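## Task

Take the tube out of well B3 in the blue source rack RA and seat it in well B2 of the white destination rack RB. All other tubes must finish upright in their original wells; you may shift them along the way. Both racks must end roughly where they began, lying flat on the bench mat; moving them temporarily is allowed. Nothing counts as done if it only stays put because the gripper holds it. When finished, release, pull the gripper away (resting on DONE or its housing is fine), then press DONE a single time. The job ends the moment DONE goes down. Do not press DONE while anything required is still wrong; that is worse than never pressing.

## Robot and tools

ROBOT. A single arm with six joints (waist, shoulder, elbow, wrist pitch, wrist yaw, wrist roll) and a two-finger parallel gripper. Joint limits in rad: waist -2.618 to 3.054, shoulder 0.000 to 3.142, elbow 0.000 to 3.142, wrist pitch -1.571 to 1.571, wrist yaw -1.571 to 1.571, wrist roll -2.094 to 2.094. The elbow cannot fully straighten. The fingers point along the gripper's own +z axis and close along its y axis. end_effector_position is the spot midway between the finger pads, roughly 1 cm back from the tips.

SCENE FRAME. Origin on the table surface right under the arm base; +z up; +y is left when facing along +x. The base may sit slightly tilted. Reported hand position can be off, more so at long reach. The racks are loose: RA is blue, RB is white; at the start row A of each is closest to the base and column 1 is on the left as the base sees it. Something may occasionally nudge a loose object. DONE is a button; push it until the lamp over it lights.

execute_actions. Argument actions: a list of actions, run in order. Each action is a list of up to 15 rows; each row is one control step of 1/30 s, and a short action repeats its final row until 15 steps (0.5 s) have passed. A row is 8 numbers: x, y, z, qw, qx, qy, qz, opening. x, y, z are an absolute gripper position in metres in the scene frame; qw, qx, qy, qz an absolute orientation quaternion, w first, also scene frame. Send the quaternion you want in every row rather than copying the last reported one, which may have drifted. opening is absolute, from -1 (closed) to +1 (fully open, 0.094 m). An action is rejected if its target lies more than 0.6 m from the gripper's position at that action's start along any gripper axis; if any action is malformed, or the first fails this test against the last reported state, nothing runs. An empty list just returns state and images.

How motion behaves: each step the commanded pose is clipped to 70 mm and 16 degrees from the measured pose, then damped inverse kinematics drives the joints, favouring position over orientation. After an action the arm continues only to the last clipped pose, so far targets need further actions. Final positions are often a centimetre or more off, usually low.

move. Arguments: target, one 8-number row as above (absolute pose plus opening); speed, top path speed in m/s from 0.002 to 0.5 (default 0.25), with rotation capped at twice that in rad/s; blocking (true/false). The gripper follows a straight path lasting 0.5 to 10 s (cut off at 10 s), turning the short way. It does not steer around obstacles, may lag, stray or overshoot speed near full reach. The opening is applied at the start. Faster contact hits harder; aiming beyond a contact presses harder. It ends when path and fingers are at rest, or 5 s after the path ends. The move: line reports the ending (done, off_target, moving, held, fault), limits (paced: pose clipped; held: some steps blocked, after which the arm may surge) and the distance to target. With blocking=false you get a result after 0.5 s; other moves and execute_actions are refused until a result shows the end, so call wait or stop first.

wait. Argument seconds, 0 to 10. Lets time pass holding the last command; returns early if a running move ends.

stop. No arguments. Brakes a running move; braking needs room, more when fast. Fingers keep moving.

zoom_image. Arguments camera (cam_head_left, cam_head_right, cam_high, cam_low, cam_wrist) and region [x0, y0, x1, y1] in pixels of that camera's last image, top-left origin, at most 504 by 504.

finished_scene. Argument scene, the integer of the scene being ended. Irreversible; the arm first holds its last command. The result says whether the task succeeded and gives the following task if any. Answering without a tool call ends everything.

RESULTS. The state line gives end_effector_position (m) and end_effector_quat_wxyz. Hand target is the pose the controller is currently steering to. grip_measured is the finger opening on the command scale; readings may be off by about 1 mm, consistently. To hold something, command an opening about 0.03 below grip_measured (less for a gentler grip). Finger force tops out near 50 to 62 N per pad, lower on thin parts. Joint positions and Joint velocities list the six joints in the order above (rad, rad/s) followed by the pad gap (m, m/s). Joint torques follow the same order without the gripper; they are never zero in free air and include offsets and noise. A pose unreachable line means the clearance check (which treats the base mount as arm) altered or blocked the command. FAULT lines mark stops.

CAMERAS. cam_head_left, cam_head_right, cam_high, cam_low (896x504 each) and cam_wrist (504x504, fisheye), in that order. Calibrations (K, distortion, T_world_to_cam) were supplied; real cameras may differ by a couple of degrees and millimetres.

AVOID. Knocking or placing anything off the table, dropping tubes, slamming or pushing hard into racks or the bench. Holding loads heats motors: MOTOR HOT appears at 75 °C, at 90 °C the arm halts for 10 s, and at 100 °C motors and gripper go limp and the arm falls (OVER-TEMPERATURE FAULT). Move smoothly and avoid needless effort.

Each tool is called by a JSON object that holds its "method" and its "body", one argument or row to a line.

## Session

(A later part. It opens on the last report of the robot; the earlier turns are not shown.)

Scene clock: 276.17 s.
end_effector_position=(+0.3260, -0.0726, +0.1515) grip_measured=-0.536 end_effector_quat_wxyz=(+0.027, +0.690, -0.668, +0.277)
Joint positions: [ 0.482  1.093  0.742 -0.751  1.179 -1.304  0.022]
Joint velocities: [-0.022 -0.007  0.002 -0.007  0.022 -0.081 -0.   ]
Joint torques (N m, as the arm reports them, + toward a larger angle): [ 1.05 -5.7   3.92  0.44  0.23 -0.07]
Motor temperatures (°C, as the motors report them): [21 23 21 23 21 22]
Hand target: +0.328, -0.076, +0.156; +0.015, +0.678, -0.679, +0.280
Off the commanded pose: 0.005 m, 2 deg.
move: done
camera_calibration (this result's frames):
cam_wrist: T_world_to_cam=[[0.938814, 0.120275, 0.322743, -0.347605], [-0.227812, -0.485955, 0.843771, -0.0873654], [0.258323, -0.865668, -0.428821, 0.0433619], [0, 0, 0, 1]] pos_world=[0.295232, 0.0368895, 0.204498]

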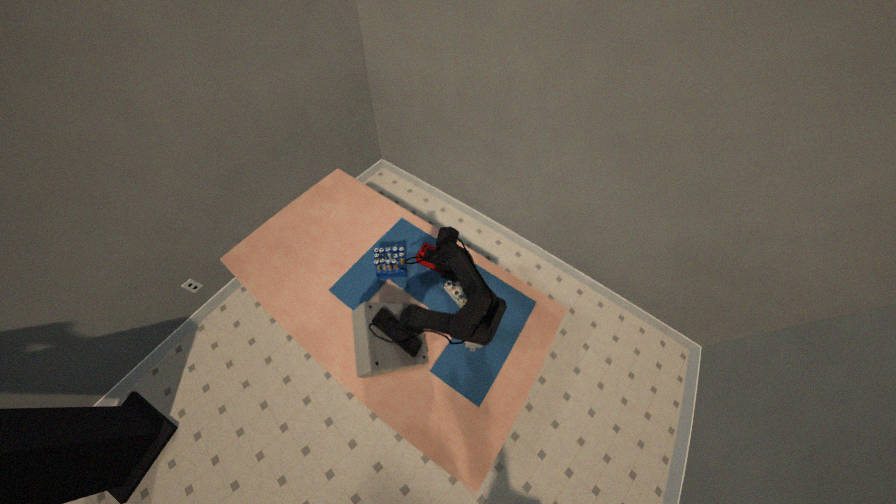

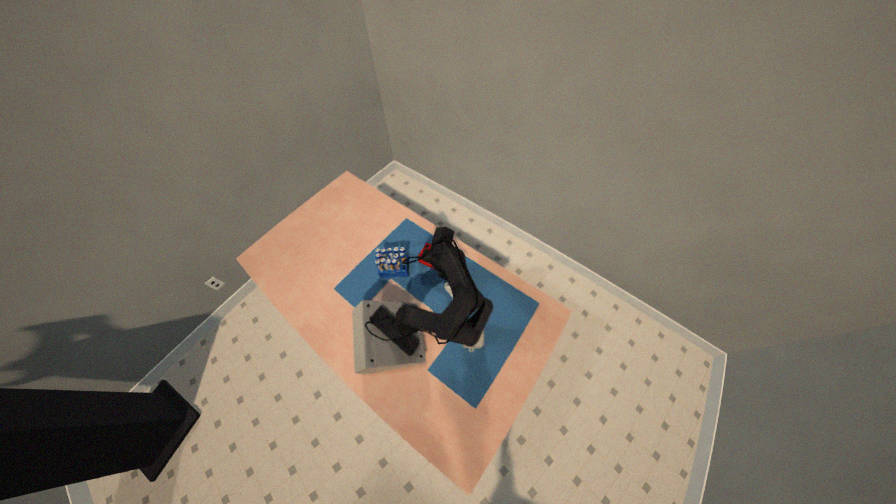

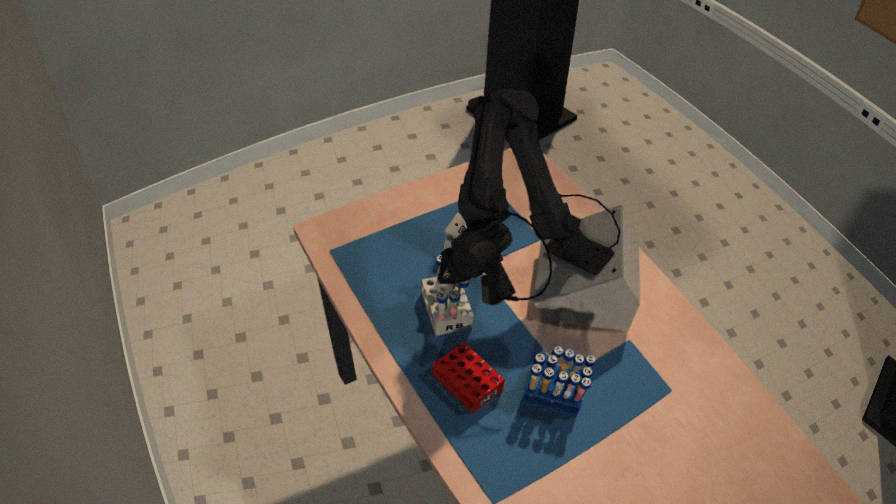

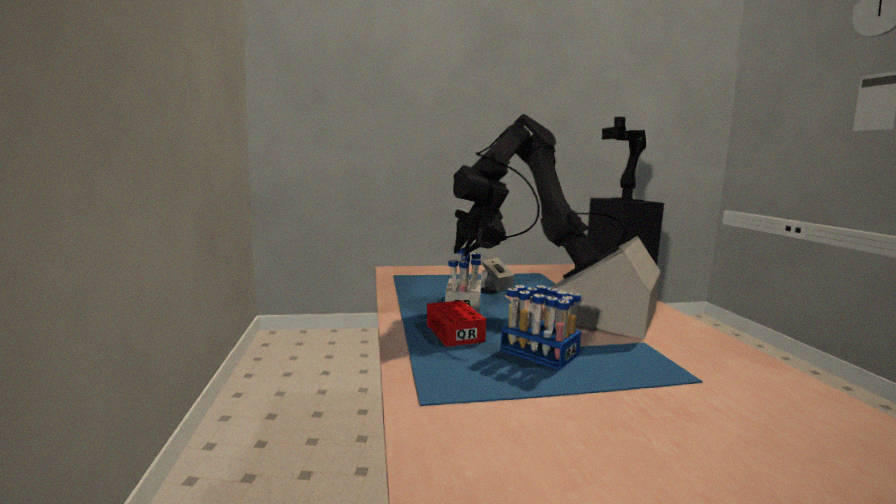

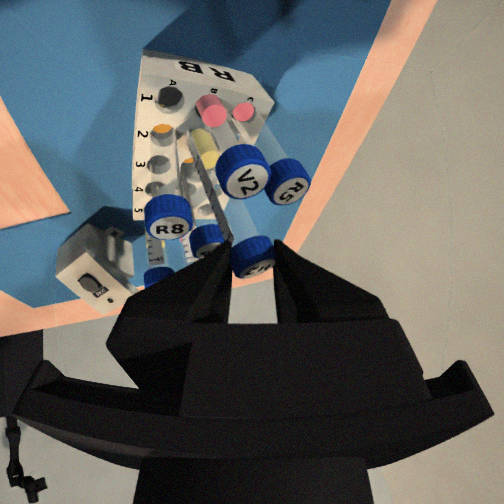

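In. Lower more, release.

{"method": "move", "body": {
  "target": [0.328,-0.073,0.138,0.013,0.679,-0.679,0.28,-0.63],
  "speed": 0.008
}}

{"method": "move", "body": {
  "target": [0.328,-0.073,0.138,0.013,0.679,-0.679,0.28,-0.35]
}}

{"method": "move", "body": {
  "target": [0.325,-0.07,0.2,0,0.707,-0.707,0,-0.35],
  "speed": 0.05
}}

{"method": "zoom_image", "body": {
  "camera": "cam_low",
  "region": [420,220,520,310]
}}

Scene clock: 285.43 s.
end_effector_position=(+0.3258, -0.0725, +0.1360) grip_measured=-0.536 end_effector_quat_wxyz=(+0.031, +0.691, -0.665, +0.280)
Joint positions: [ 0.436  1.093  0.675 -0.591  1.165 -1.415  0.022]
Joint velocities: [-0.007  0.012 -0.012  0.007 -0.007 -0.051  0.001]
Joint torques (N m, as the arm reports them, + toward a larger angle): [ 0.96 -5.63  3.57  0.61  0.11  0.03]
Motor temperatures (°C, as the motors report them): [21 23 21 23 21 22]
Hand target: +0.328, -0.074, +0.138; +0.015, +0.679, -0.679, +0.280
Off the commanded pose: 0.003 m, 3 deg.
move: off_target
camera_calibration (this result's frames):
cam_wrist: T_world_to_cam=[[0.938739, 0.128707, 0.319692, -0.341403], [-0.223641, -0.478284, 0.849252, -0.0758267], [0.262209, -0.868723, -0.4202, 0.0342117], [0, 0, 0, 1]] pos_world=[0.29456, 0.0373948, 0.187916]

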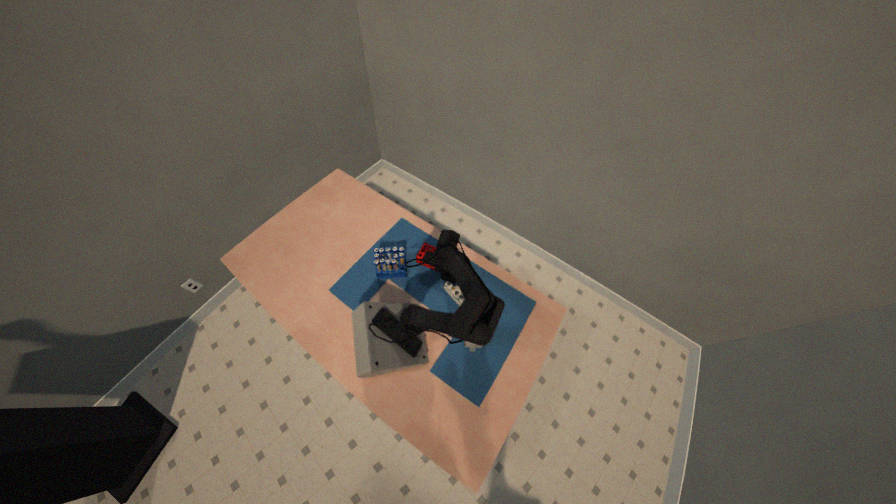

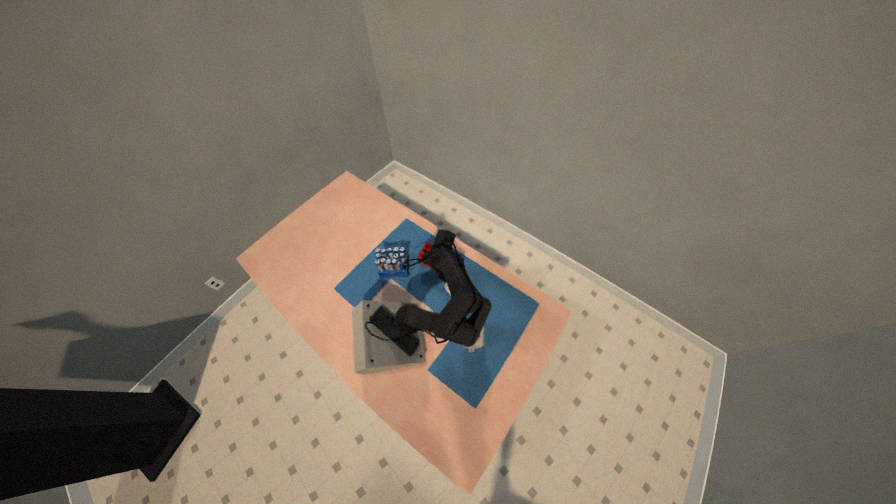

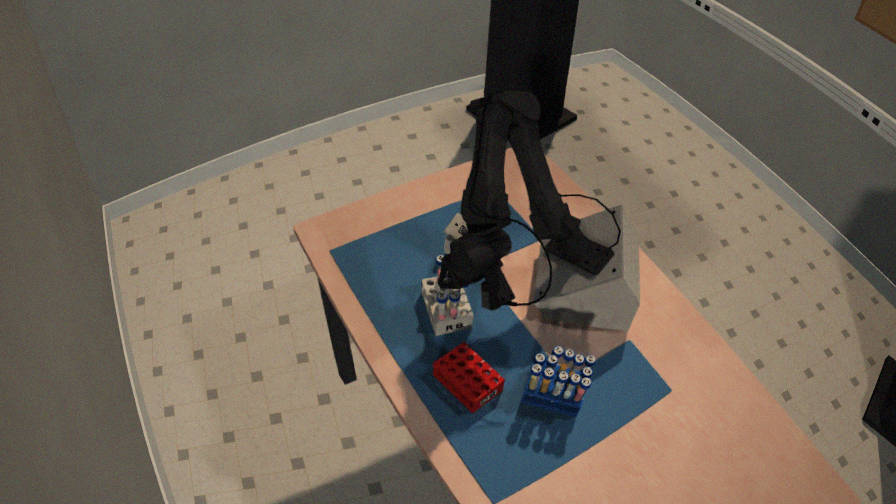

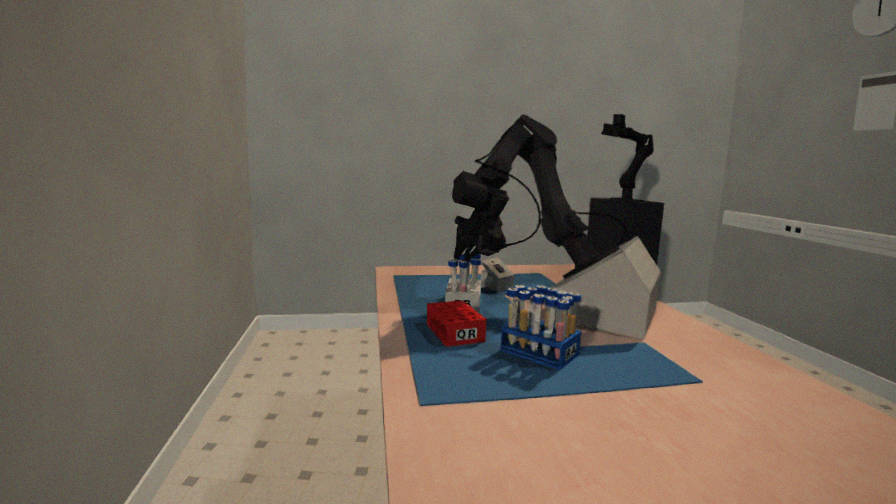

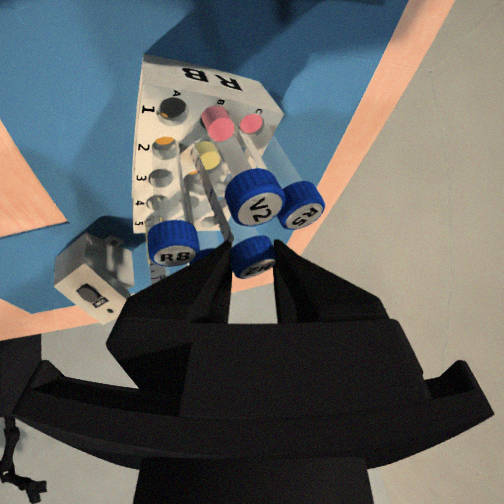

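Scene clock: 286.13 s.
end_effector_position=(+0.3274, -0.0697, +0.1353) grip_measured=-0.351 end_effector_quat_wxyz=(+0.022, +0.689, -0.669, +0.276)
Joint positions: [ 0.436  1.093  0.675 -0.576  1.15  -1.415  0.03 ]
Joint velocities: [ 0.012 -0.022 -0.007 -0.007 -0.051 -0.022  0.   ]
Joint torques (N m, as the arm reports them, + toward a larger angle): [ 0.96 -5.71  3.57  0.58  0.25 -0.01]
Motor temperatures (°C, as the motors report them): [21 23 21 23 21 22]
Hand target: +0.328, -0.073, +0.138; +0.014, +0.679, -0.679, +0.280
Off the commanded pose: 0.004 m, 2 deg.
move: done
camera_calibration (this result's frames):
cam_wrist: T_world_to_cam=[[0.937139, 0.118535, 0.328208, -0.344382], [-0.231288, -0.493288, 0.838554, -0.0706101], [0.261299, -0.861752, -0.434864, 0.0387187], [0, 0, 0, 1]] pos_world=[0.296286, 0.039356, 0.189077]

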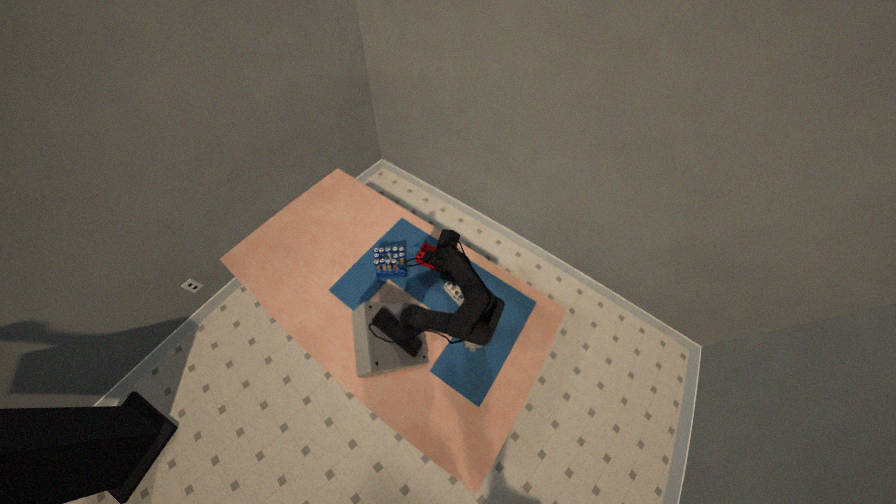

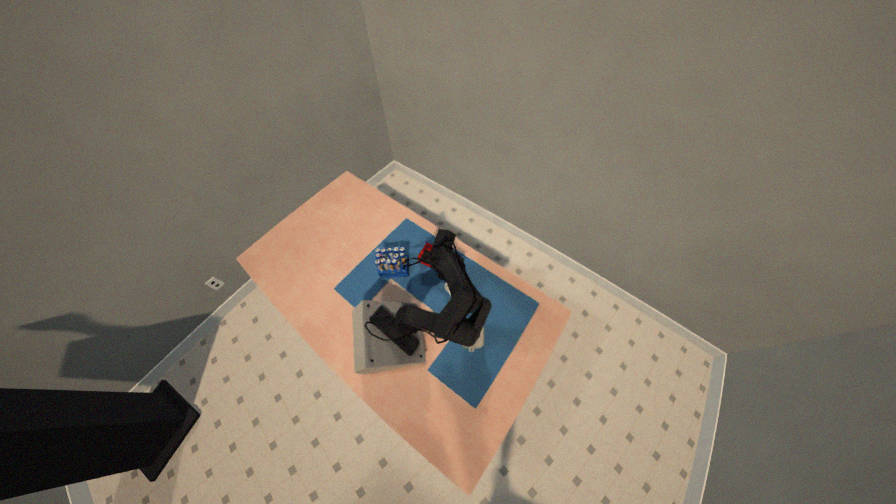

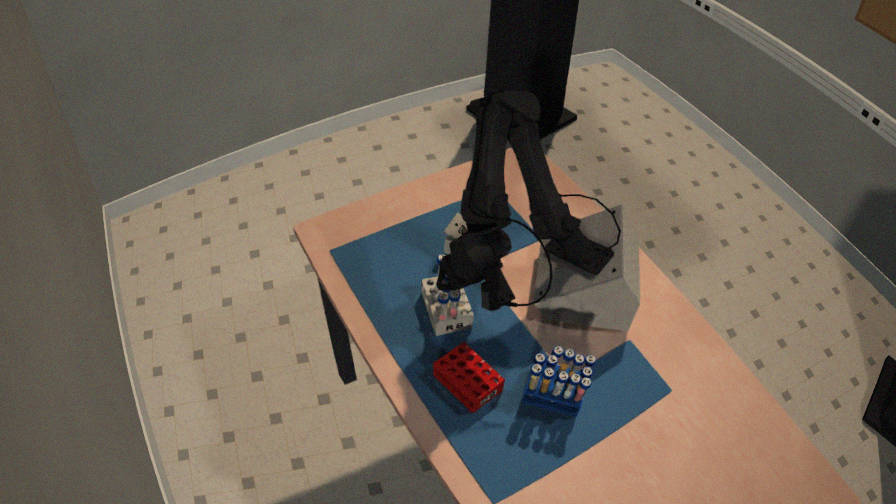

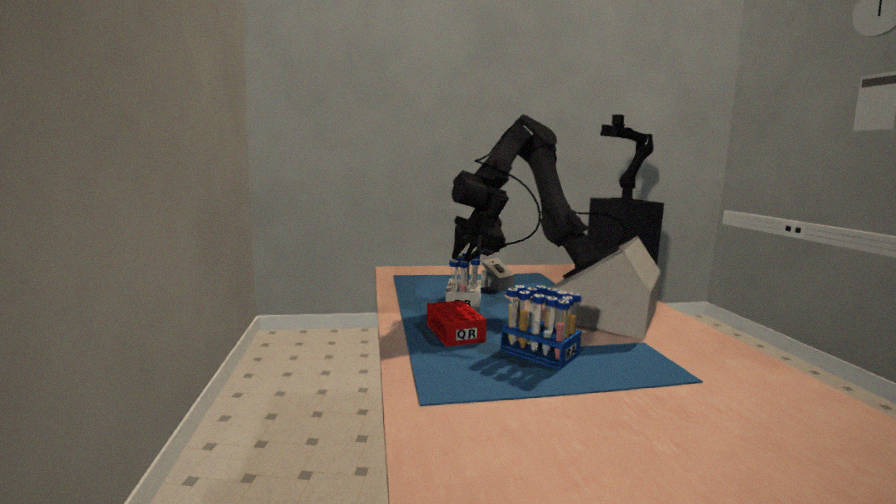

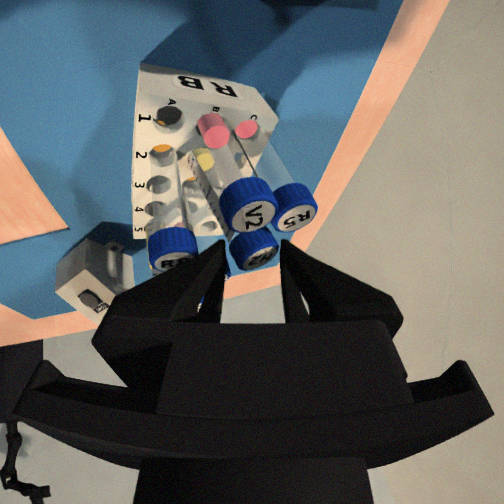

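Scene clock: 292.07 s.
end_effector_position=(+0.3236, -0.0697, +0.1947) grip_measured=-0.351 end_effector_quat_wxyz=(+0.004, +0.710, -0.704, +0.010)
Joint positions: [ 0.328  1.171  1.242 -1.333  0.617 -1.246  0.03 ]
Joint velocities: [-0.042  0.007 -0.012 -0.007 -0.066 -0.051 -0.001]
Joint torques (N m, as the arm reports them, + toward a larger angle): [ 1.37 -3.39  6.18 -0.07 -0.19  0.  ]
Motor temperatures (°C, as the motors report them): [21 23 21 23 21 22]
Hand target: +0.327, -0.069, +0.198; +0.001, +0.708, -0.706, +0.002
Off the commanded pose: 0.005 m, 1 deg.
move: done
camera_calibration (this result's frames):
cam_wrist: T_world_to_cam=[[0.999645, 0.0263973, 0.0035097, -0.323763], [0.0187955, -0.792773, 0.609227, -0.178464], [0.0188643, -0.608945, -0.792988, 0.231341], [0, 0, 0, 1]] pos_world=[0.322638, 0.00793815, 0.293312]

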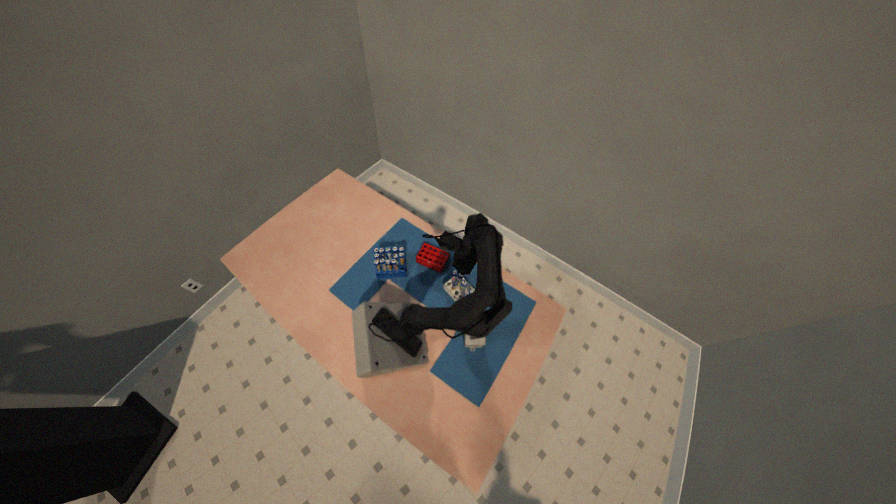

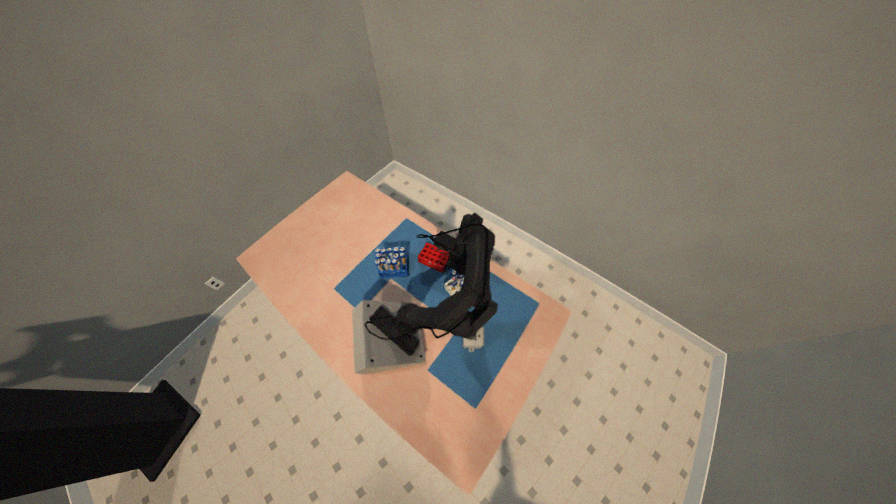

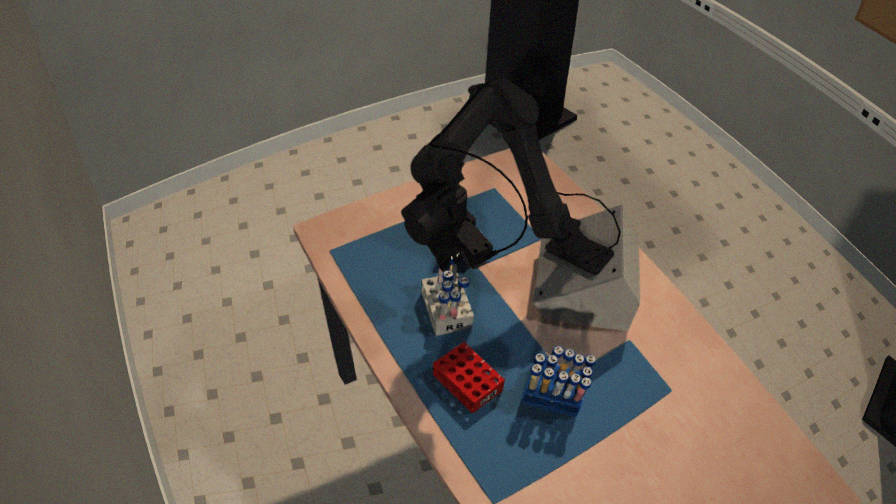

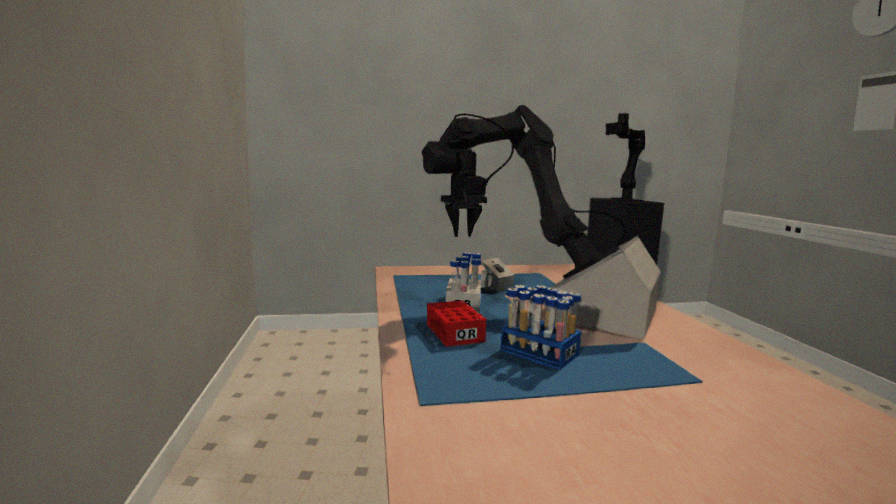

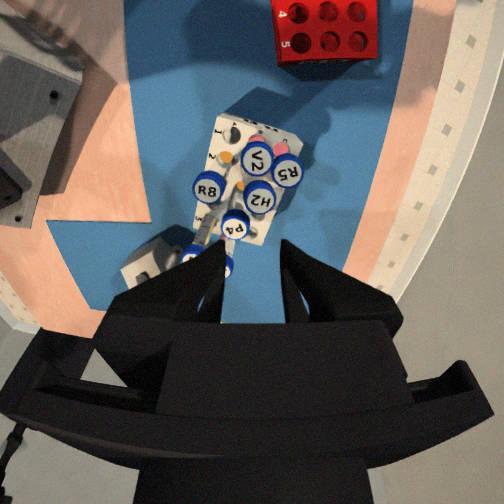

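Region (420, 220, 520, 310) of cam_low's 896x504 image, scaled by 5.040, with more detail than that image has; it fills the top 454 rows of this view, and the rest is white.

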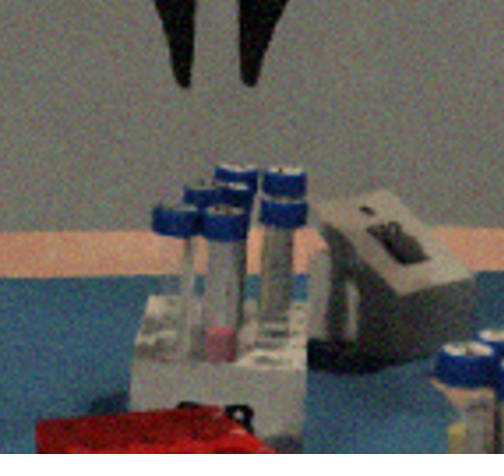

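{"method": "move", "body": {
  "target": [0.33,-0.066,0.15,0,0.707,-0.707,0,-0.3],
  "speed": 0.04
}}

Scene clock: 296.73 s.
end_effector_position=(+0.3296, -0.0706, +0.1531) grip_measured=-0.301 end_effector_quat_wxyz=(+0.005, +0.705, -0.710, +0.008)
Joint positions: [ 0.194  1.185  1.123 -1.118  0.569 -1.381  0.033]
Joint velocities: [-0.012 -0.022  0.007 -0.022 -0.051  0.051 -0.001]
Joint torques (N m, as the arm reports them, + toward a larger angle): [ 1.18 -4.72  4.08  0.13 -0.17 -0.12]
Motor temperatures (°C, as the motors report them): [21 23 21 23 21 22]
Hand target: +0.330, -0.067, +0.150; +0.002, +0.708, -0.707, +0.002
Off the commanded pose: 0.006 m, 1 deg.
move: done
camera_calibration (this result's frames):
cam_wrist: T_world_to_cam=[[0.999934, 0.0114489, 0.000184545, -0.330148], [0.00897714, -0.793855, 0.608041, -0.150675], [0.0071079, -0.607999, -0.793906, 0.201758], [0, 0, 0, 1]] pos_world=[0.330045, 0.00683444, 0.251854]

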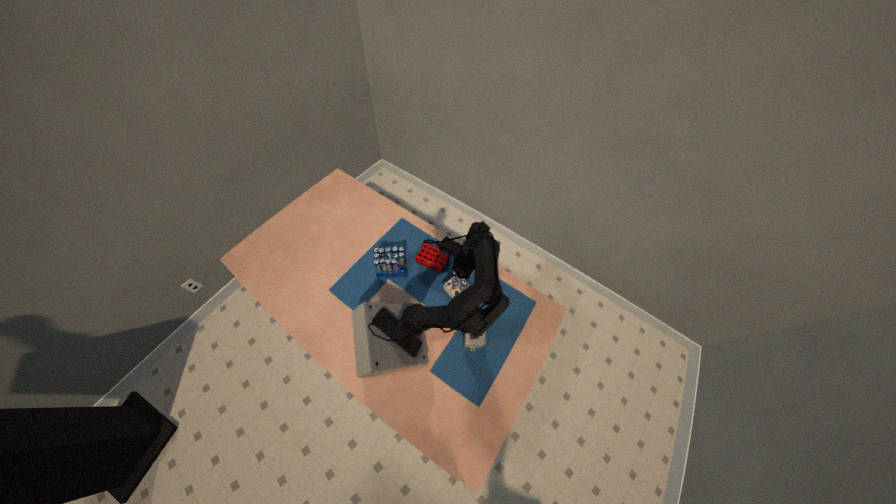

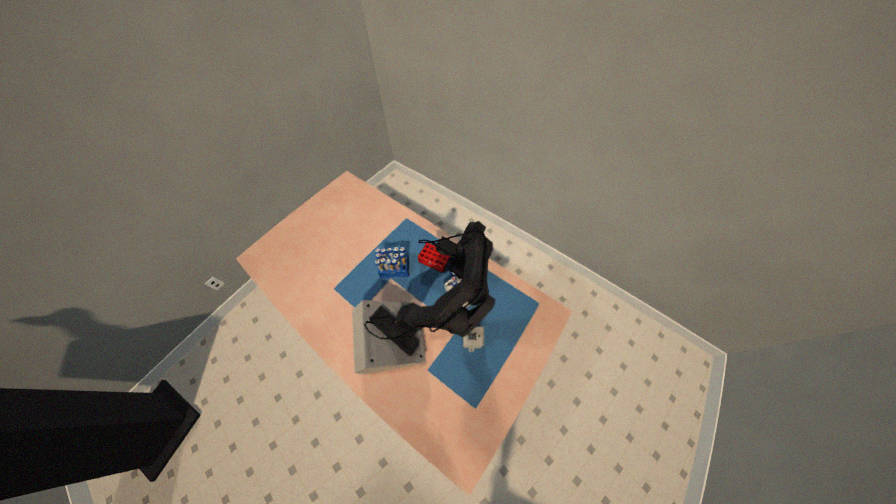

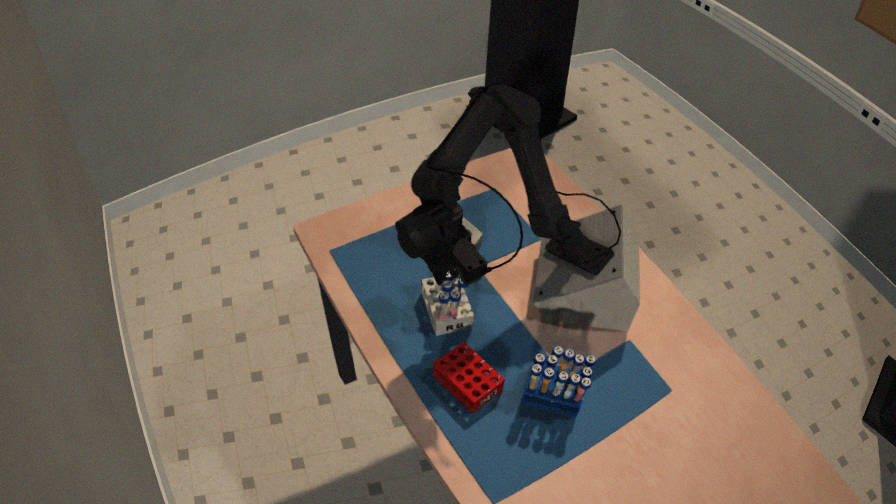

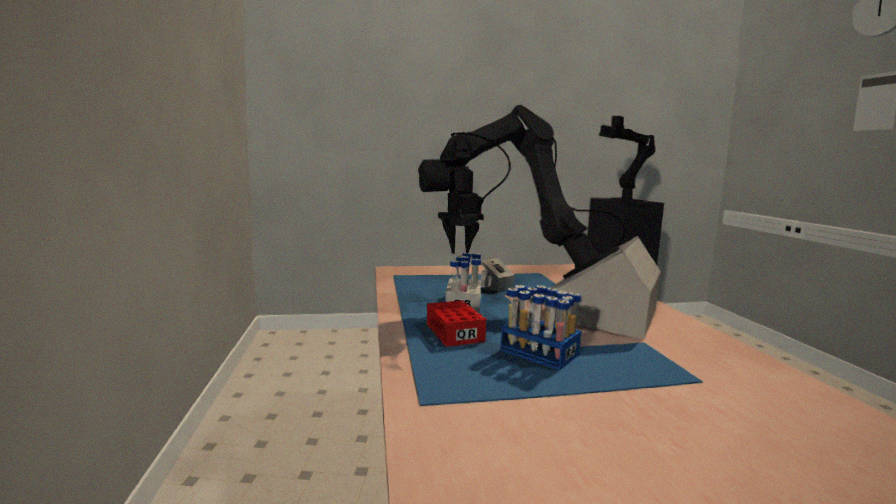

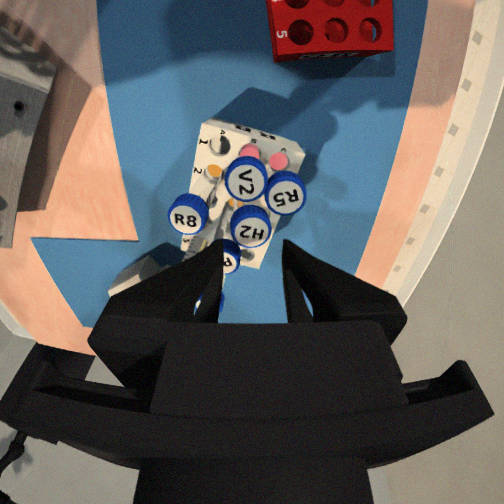

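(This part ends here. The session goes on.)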